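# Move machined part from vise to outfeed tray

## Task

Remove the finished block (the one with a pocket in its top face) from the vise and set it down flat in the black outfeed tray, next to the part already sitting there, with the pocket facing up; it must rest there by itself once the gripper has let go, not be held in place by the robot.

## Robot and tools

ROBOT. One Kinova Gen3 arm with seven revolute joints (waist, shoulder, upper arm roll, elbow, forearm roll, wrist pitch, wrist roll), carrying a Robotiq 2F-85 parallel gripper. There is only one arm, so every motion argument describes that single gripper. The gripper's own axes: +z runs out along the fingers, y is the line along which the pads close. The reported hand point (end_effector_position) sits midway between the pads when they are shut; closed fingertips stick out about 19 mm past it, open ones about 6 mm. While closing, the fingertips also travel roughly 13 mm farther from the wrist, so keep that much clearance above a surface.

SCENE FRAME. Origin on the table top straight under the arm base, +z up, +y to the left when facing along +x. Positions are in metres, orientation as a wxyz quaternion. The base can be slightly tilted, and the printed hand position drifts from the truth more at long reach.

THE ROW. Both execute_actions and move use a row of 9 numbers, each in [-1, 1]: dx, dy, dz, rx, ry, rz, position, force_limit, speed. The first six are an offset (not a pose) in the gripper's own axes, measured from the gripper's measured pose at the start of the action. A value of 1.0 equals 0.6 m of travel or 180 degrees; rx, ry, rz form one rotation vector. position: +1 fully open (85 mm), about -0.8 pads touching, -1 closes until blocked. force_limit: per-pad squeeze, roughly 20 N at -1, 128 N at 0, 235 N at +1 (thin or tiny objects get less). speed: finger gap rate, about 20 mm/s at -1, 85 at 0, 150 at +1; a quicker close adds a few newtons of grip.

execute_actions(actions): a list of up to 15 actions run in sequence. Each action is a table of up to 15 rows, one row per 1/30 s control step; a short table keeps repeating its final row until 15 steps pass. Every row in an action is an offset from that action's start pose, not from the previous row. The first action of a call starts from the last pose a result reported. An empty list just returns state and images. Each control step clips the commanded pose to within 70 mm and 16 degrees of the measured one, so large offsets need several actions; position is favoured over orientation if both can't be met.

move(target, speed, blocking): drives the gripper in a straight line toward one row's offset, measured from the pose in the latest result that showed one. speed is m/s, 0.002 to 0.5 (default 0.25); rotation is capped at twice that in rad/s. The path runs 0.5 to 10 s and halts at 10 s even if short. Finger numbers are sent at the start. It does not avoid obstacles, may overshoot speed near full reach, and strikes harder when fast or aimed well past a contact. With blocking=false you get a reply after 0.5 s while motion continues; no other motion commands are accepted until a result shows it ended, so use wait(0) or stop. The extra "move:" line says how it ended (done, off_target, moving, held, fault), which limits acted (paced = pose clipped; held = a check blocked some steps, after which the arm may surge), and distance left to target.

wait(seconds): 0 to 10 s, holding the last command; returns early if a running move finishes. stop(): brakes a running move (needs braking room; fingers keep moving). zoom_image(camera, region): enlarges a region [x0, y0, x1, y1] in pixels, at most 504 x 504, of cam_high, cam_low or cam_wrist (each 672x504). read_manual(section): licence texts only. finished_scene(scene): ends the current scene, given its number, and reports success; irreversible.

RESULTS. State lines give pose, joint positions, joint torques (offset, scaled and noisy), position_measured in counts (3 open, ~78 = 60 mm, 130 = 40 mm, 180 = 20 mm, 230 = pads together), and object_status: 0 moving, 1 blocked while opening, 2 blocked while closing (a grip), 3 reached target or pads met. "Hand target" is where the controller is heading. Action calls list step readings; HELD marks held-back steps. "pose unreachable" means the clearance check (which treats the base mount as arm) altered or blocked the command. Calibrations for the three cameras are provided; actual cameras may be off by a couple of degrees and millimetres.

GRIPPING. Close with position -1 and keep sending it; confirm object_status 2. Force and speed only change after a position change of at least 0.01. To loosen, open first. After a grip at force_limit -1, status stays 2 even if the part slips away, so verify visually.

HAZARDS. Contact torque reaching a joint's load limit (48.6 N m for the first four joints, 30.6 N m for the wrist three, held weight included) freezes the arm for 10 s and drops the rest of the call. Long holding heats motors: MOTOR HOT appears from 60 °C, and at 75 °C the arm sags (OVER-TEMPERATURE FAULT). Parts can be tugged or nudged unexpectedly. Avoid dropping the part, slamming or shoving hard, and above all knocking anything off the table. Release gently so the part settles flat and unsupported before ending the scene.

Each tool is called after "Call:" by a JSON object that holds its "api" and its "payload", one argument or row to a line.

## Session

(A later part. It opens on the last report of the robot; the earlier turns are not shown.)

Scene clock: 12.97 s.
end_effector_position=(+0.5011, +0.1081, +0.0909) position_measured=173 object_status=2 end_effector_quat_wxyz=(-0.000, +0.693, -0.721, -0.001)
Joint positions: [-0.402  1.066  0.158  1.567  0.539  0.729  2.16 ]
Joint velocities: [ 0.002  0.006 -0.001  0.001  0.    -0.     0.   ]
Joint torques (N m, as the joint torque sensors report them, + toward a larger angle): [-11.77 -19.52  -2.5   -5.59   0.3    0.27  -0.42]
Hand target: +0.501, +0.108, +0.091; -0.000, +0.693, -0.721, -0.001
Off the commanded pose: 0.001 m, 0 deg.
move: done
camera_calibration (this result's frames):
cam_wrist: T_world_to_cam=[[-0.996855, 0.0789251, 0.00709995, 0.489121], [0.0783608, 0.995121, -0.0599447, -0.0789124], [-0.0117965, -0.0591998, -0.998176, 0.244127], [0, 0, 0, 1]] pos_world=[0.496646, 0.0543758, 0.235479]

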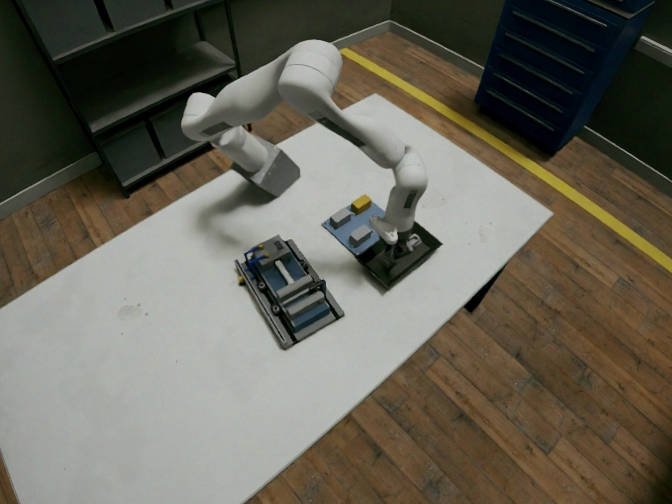

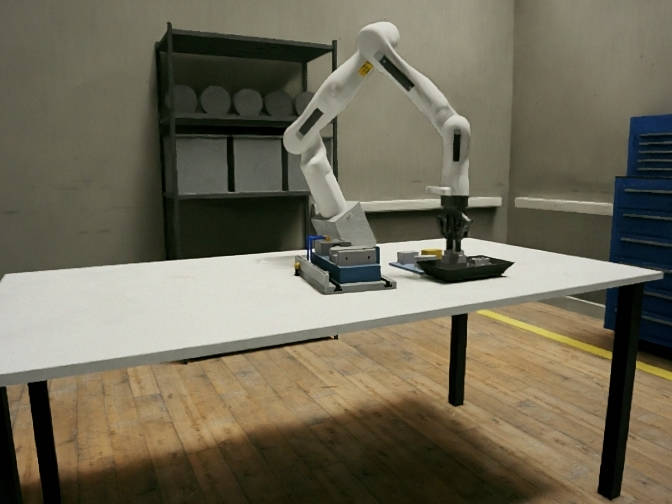

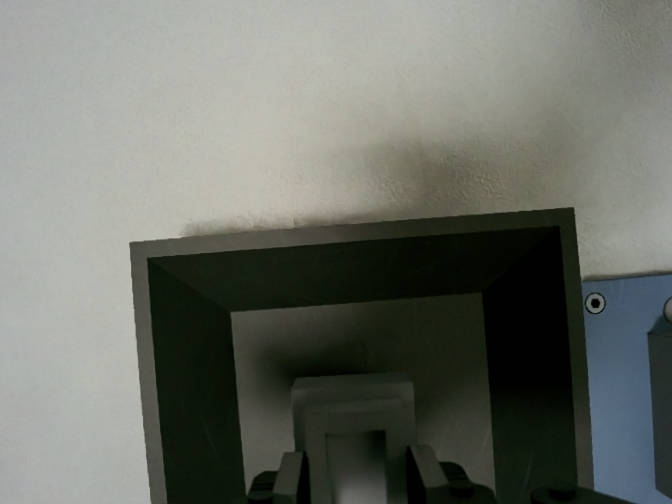

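Call:
{"api": "move", "payload": {
  "target": [0,0,0.038,0,0,0,-1,0,-0.6],
  "speed": 0.06
}}

Call:
{"api": "move", "payload": {
  "target": [0,0,0.01,0,0,0,-1,0,-0.6],
  "speed": 0.01
}}

Call:
{"api": "zoom_image", "payload": {
  "camera": "cam_low",
  "region": [410, 200, 520, 300]
}}

Scene clock: 13.87 s.
end_effector_position=(+0.5013, +0.1082, +0.0682) position_measured=173 object_status=2 end_effector_quat_wxyz=(-0.001, +0.693, -0.721, -0.001)
Joint positions: [-0.388  1.107  0.169  1.564  0.552  0.686  2.15 ]
Joint velocities: [ 0.002  0.002 -0.001 -0.003  0.    -0.     0.   ]
Joint torques (N m, as the joint torque sensors report them, + toward a larger angle): [-11.69 -20.    -2.89  -5.17   0.17   0.16  -0.49]
Hand target: +0.501, +0.108, +0.068; -0.000, +0.693, -0.721, -0.001
Off the commanded pose: 0.000 m, 0 deg.
move: done
camera_calibration (this result's frames):
cam_wrist: T_world_to_cam=[[-0.996849, 0.0790294, 0.00684808, 0.489442], [0.0784811, 0.995118, -0.0598356, -0.0804415], [-0.0115434, -0.0591096, -0.998185, 0.22142], [0, 0, 0, 1]] pos_world=[0.496769, 0.0544566, 0.212853]

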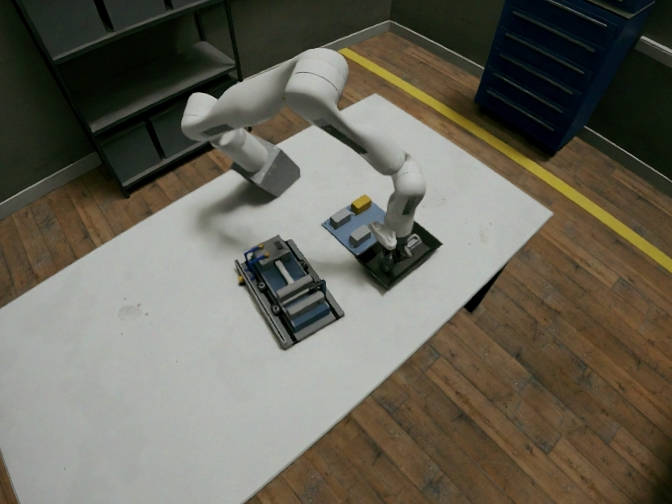

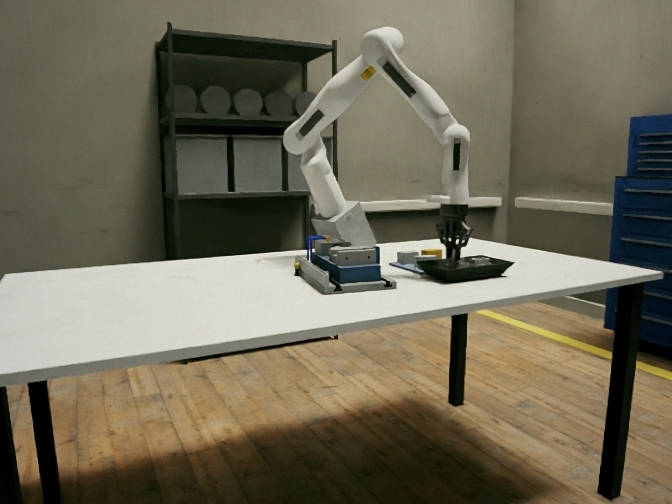

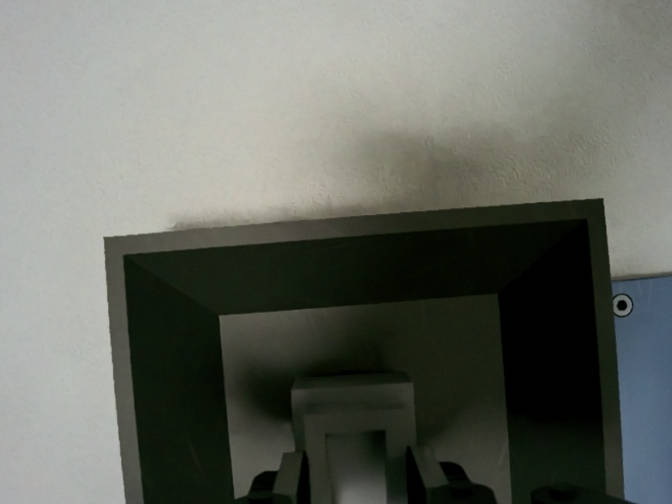

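Scene clock: 14.70 s.
end_effector_position=(+0.5013, +0.1082, +0.0623) position_measured=173 object_status=2 end_effector_quat_wxyz=(-0.001, +0.693, -0.721, -0.001)
Joint positions: [-0.384  1.117  0.172  1.563  0.555  0.676  2.148]
Joint velocities: [-0.     0.002  0.001 -0.002  0.     0.    -0.   ]
Joint torques (N m, as the joint torque sensors report them, + toward a larger angle): [-11.64 -20.34  -2.95  -5.05   0.17   0.23  -0.33]
Hand target: +0.501, +0.108, +0.062; -0.001, +0.693, -0.721, -0.001
Off the commanded pose: 0.000 m, 0 deg.
move: done
camera_calibration (this result's frames):
cam_wrist: T_world_to_cam=[[-0.996847, 0.079061, 0.00677791, 0.489529], [0.0785171, 0.995117, -0.0598096, -0.0808427], [-0.0114734, -0.0590888, -0.998187, 0.215447], [0, 0, 0, 1]] pos_world=[0.496805, 0.0544758, 0.206903]

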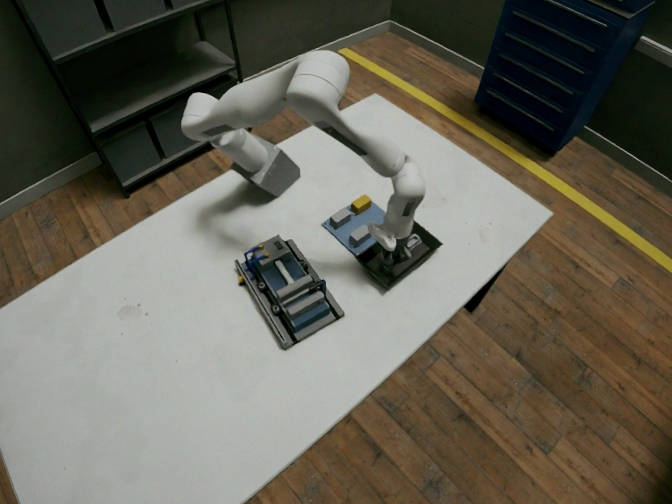

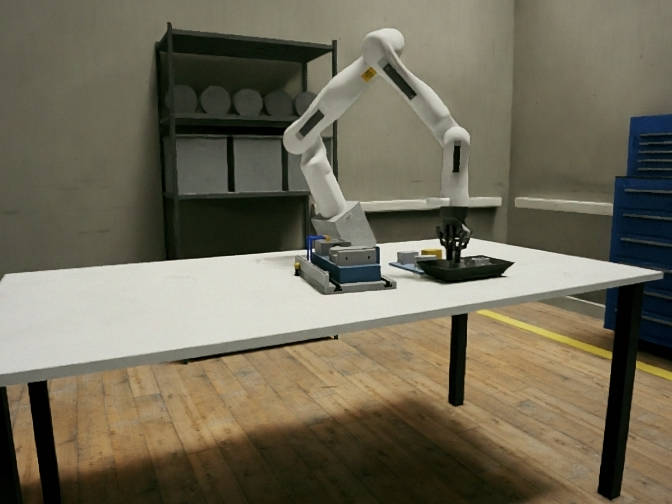

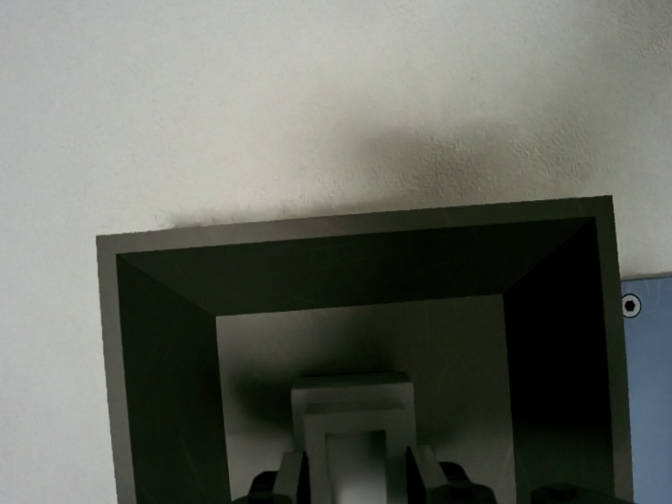

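Region (410, 200, 520, 300) of cam_low's 672x504 image, scaled by 4.582, with more detail than that image has; it fills the top 458 rows of this view, and the rest is white.

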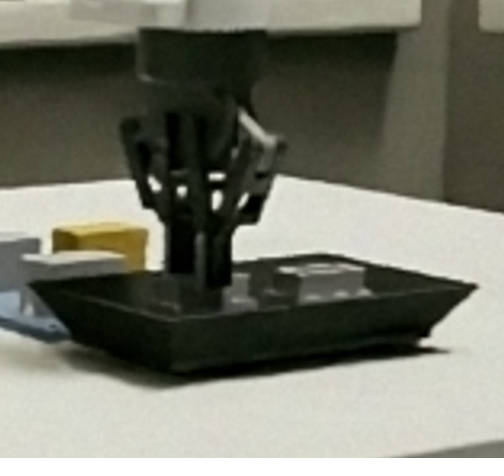

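No contact yet; a little more.

Call:
{"api": "move", "payload": {
  "target": [0,0,0.005,0,0,0,-1,0,-0.6],
  "speed": 0.008
}}

Scene clock: 15.47 s.
end_effector_position=(+0.5013, +0.1082, +0.0593) position_measured=173 object_status=2 end_effector_quat_wxyz=(-0.001, +0.693, -0.721, -0.001)
Joint positions: [-0.382  1.123  0.173  1.562  0.557  0.67   2.147]
Joint velocities: [-0.     0.001 -0.001  0.001  0.    -0.    -0.   ]
Joint torques (N m, as the joint torque sensors report them, + toward a larger angle): [-11.83 -20.15  -2.76  -5.1    0.13   0.25  -0.32]
Hand target: +0.501, +0.108, +0.059; -0.001, +0.693, -0.721, -0.001
Off the commanded pose: 0.000 m, 0 deg.
move: done
camera_calibration (this result's frames):
cam_wrist: T_world_to_cam=[[-0.996845, 0.0790809, 0.00673315, 0.489577], [0.0785399, 0.995116, -0.0597906, -0.0810458], [-0.0114286, -0.0590732, -0.998188, 0.212462], [0, 0, 0, 1]] pos_world=[0.496826, 0.0544846, 0.203935]

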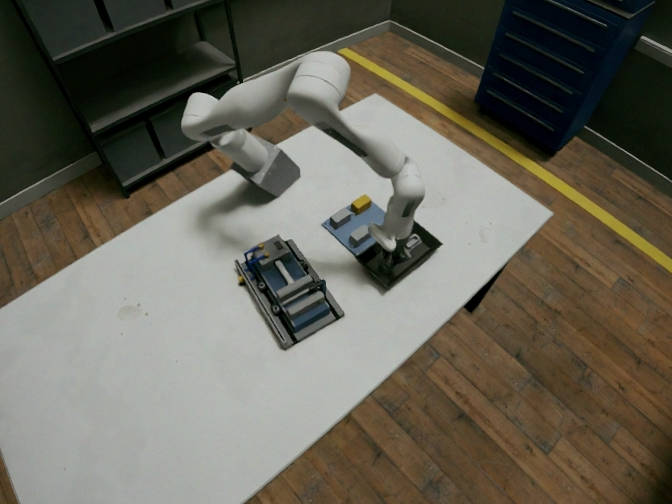

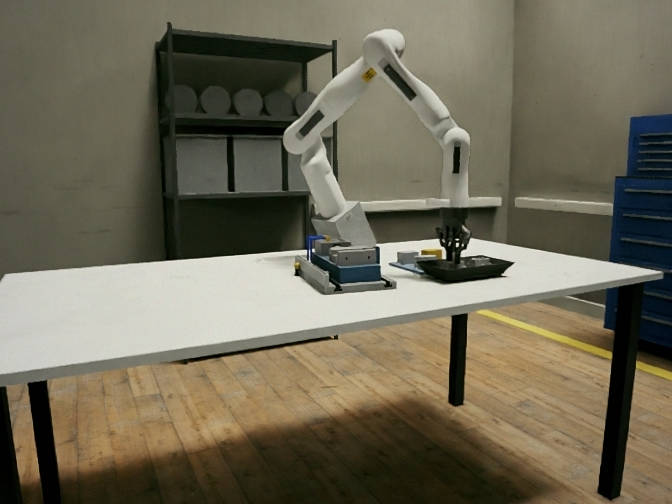

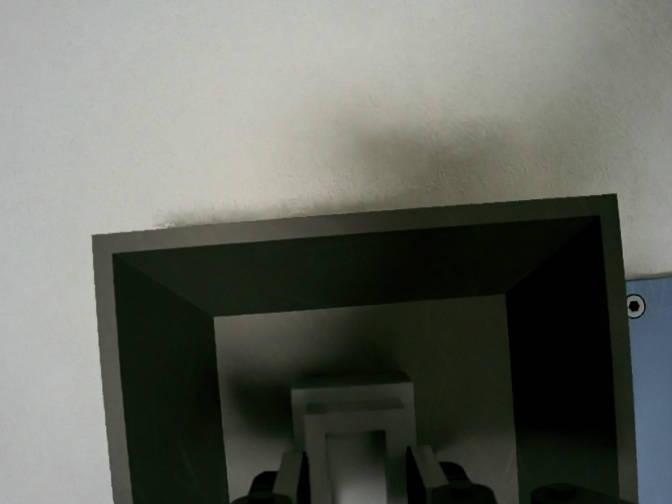

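Call:
{"api": "move", "payload": {
  "target": [0,0,0.004,0,0,0,-1,0,-0.6],
  "speed": 0.008
}}

Call:
{"api": "zoom_image", "payload": {
  "camera": "cam_low",
  "region": [430, 230, 500, 290]
}}

Scene clock: 16.27 s.
end_effector_position=(+0.5014, +0.1082, +0.0578) position_measured=173 object_status=2 end_effector_quat_wxyz=(-0.001, +0.693, -0.721, -0.001)
Joint positions: [-0.382  1.126  0.174  1.562  0.557  0.667  2.146]
Joint velocities: [ 0.     0.     0.     0.001  0.    -0.    -0.   ]
Joint torques (N m, as the joint torque sensors report them, + toward a larger angle): [-10.9  -18.34  -2.34  -5.14   0.41  -0.36  -0.28]
Hand target: +0.501, +0.108, +0.057; -0.001, +0.693, -0.721, -0.001
Off the commanded pose: 0.001 m, 0 deg.
move: done
camera_calibration (this result's frames):
cam_wrist: T_world_to_cam=[[-0.996839, 0.0791817, 0.00645009, 0.489626], [0.0786583, 0.995113, -0.0596908, -0.0812225], [-0.011145, -0.0589948, -0.998196, 0.210775], [0, 0, 0, 1]] pos_world=[0.496816, 0.0544907, 0.202388]

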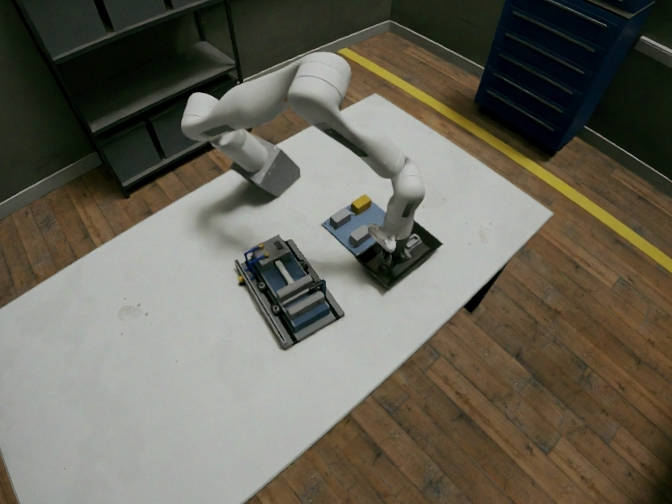

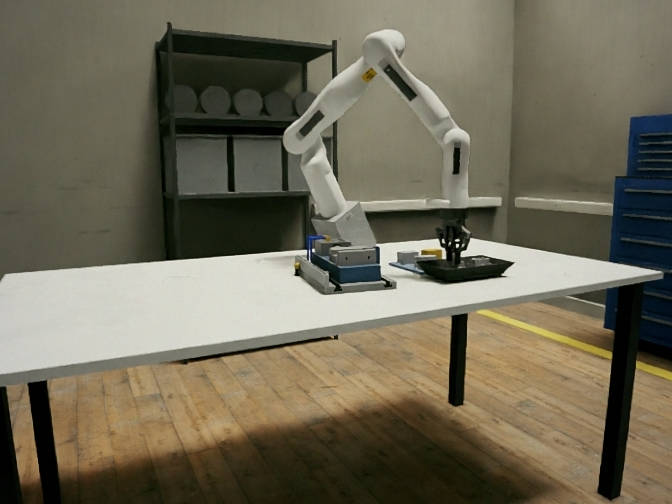

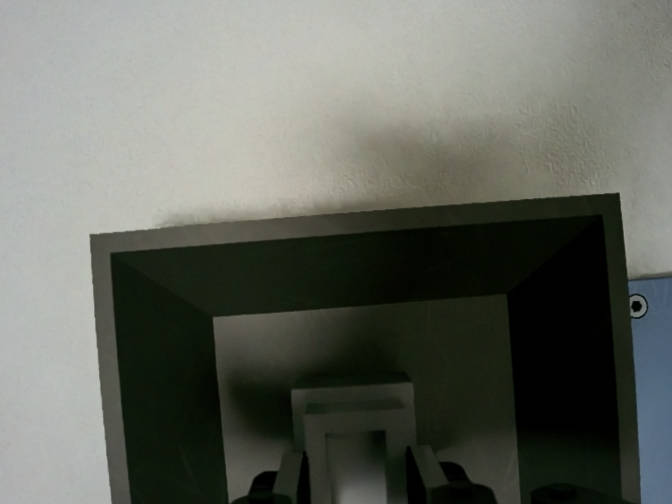

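Region (430, 230, 500, 290) of cam_low's 672x504 image, scaled by 7.200, with more detail than that image has; it fills the top 432 rows of this view, and the rest is white.

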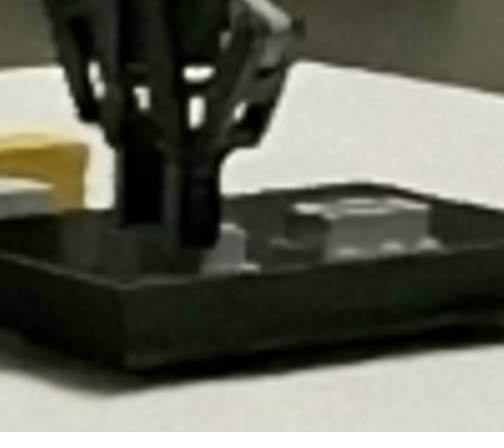

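Contact. Release and retreat.

Call:
{"api": "execute_actions", "payload": {
  "actions": [
    [[0,0,0,0,0,0,0.1,0,0]]
  ]
}}

Call:
{"api": "move", "payload": {
  "target": [-0.03,0,-0.12,0,0,0,0.1,0,0],
  "speed": 0.15
}}

Scene clock: 16.87 s.
end_effector_position=(+0.5014, +0.1082, +0.0578) position_measured=117 object_status=0 end_effector_quat_wxyz=(-0.001, +0.693, -0.721, -0.001)
Joint positions: [-0.382  1.126  0.174  1.562  0.557  0.667  2.146]
Joint velocities: [-0.001 -0.001  0.001  0.     0.     0.    -0.   ]
Joint torques (N m, as the joint torque sensors report them, + toward a larger angle): [-11.29 -19.81  -2.43  -4.68   0.21   0.07  -0.08]
Hand target: +0.501, +0.108, +0.058; -0.001, +0.693, -0.721, -0.001
Off the commanded pose: 0.000 m, 0 deg.
Step readings (end_effector_position):
0: (+0.5014, +0.1082, +0.0578)
1: (+0.5014, +0.1082, +0.0579)
2: (+0.5014, +0.1082, +0.0580)
4: (+0.5014, +0.1082, +0.0579)
8: (+0.5014, +0.1082, +0.0578)
15: end_effector_position above
camera_calibration (this result's frames):
cam_wrist: T_world_to_cam=[[-0.996839, 0.0791846, 0.00643686, 0.489633], [0.0786621, 0.995113, -0.0596812, -0.0812271], [-0.0111312, -0.0589862, -0.998197, 0.210774], [0, 0, 0, 1]] pos_world=[0.496821, 0.0544916, 0.202394]

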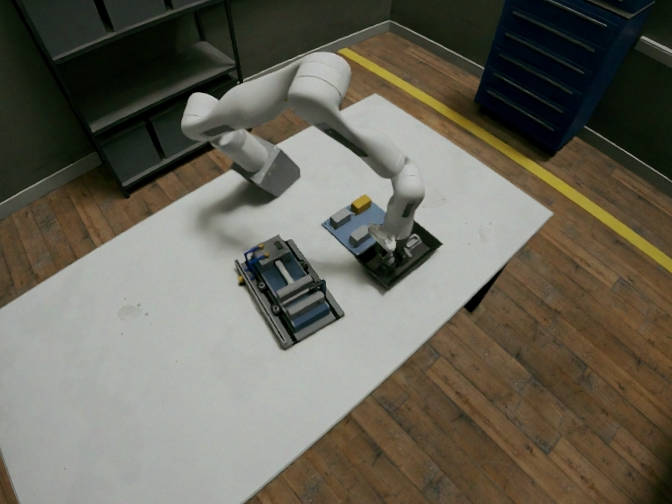

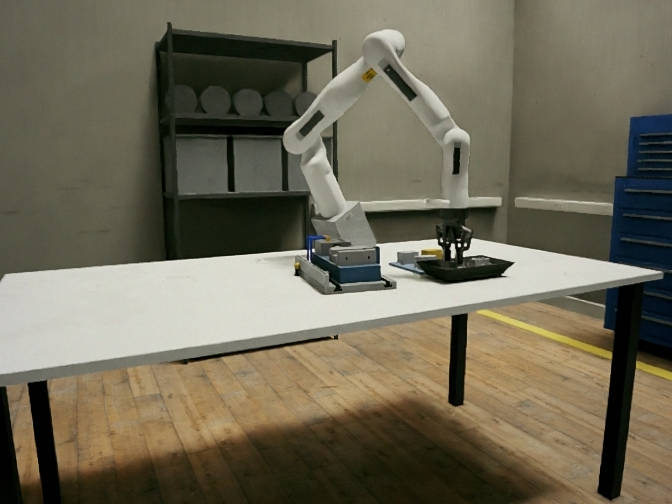

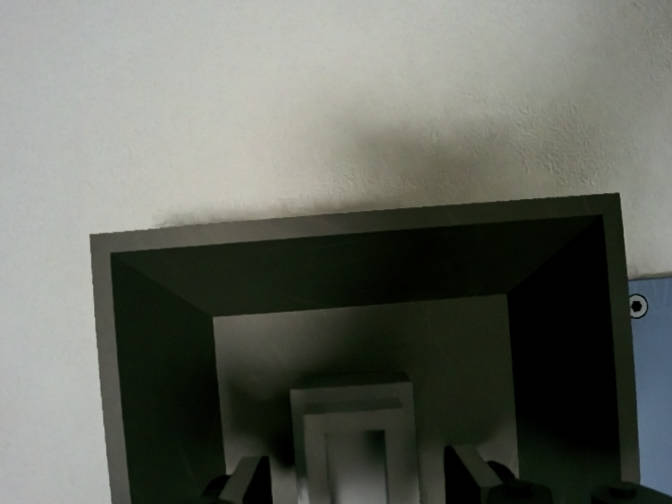

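Scene clock: 17.73 s.
end_effector_position=(+0.5017, +0.1258, +0.1297) position_measured=117 object_status=3 end_effector_quat_wxyz=(-0.001, +0.693, -0.721, -0.001)
Joint positions: [-0.445  1.028  0.135  1.527  0.507  0.823  2.163]
Joint velocities: [-0.001 -0.002 -0.     0.001  0.     0.    -0.   ]
Joint torques (N m, as the joint torque sensors report them, + toward a larger angle): [-11.52 -19.02  -3.21  -5.75   0.13   0.1   -0.33]
Hand target: +0.502, +0.126, +0.130; -0.001, +0.693, -0.721, -0.001
Off the commanded pose: 0.000 m, 0 deg.
move: done
camera_calibration (this result's frames):
cam_wrist: T_world_to_cam=[[-0.996844, 0.0791022, 0.00674922, 0.48808], [0.078561, 0.995119, -0.0597203, -0.0944493], [-0.0114403, -0.0590016, -0.998192, 0.283703], [0, 0, 0, 1]] pos_world=[0.497205, 0.072119, 0.274255]

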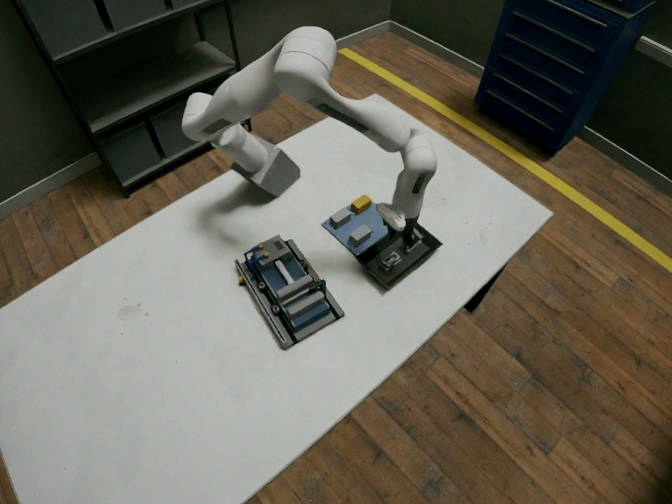

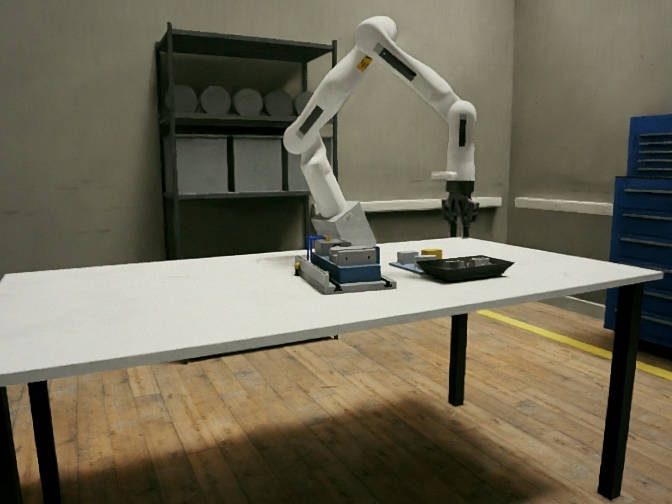

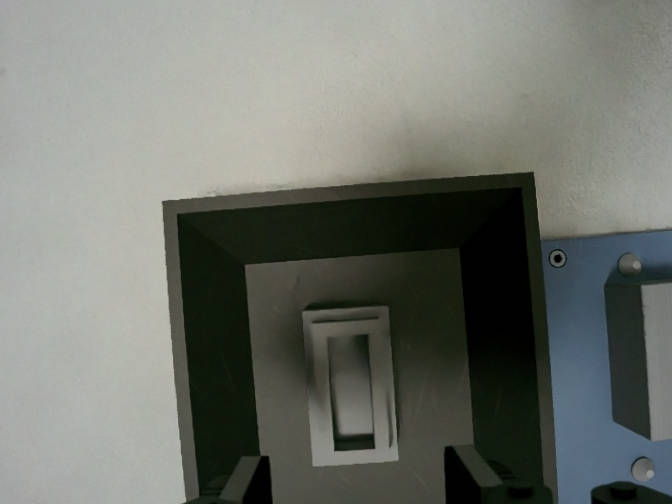

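Call:
{"api": "finished_scene", "payload": {
  "scene": 1
}}

The scene is finished: the task was done.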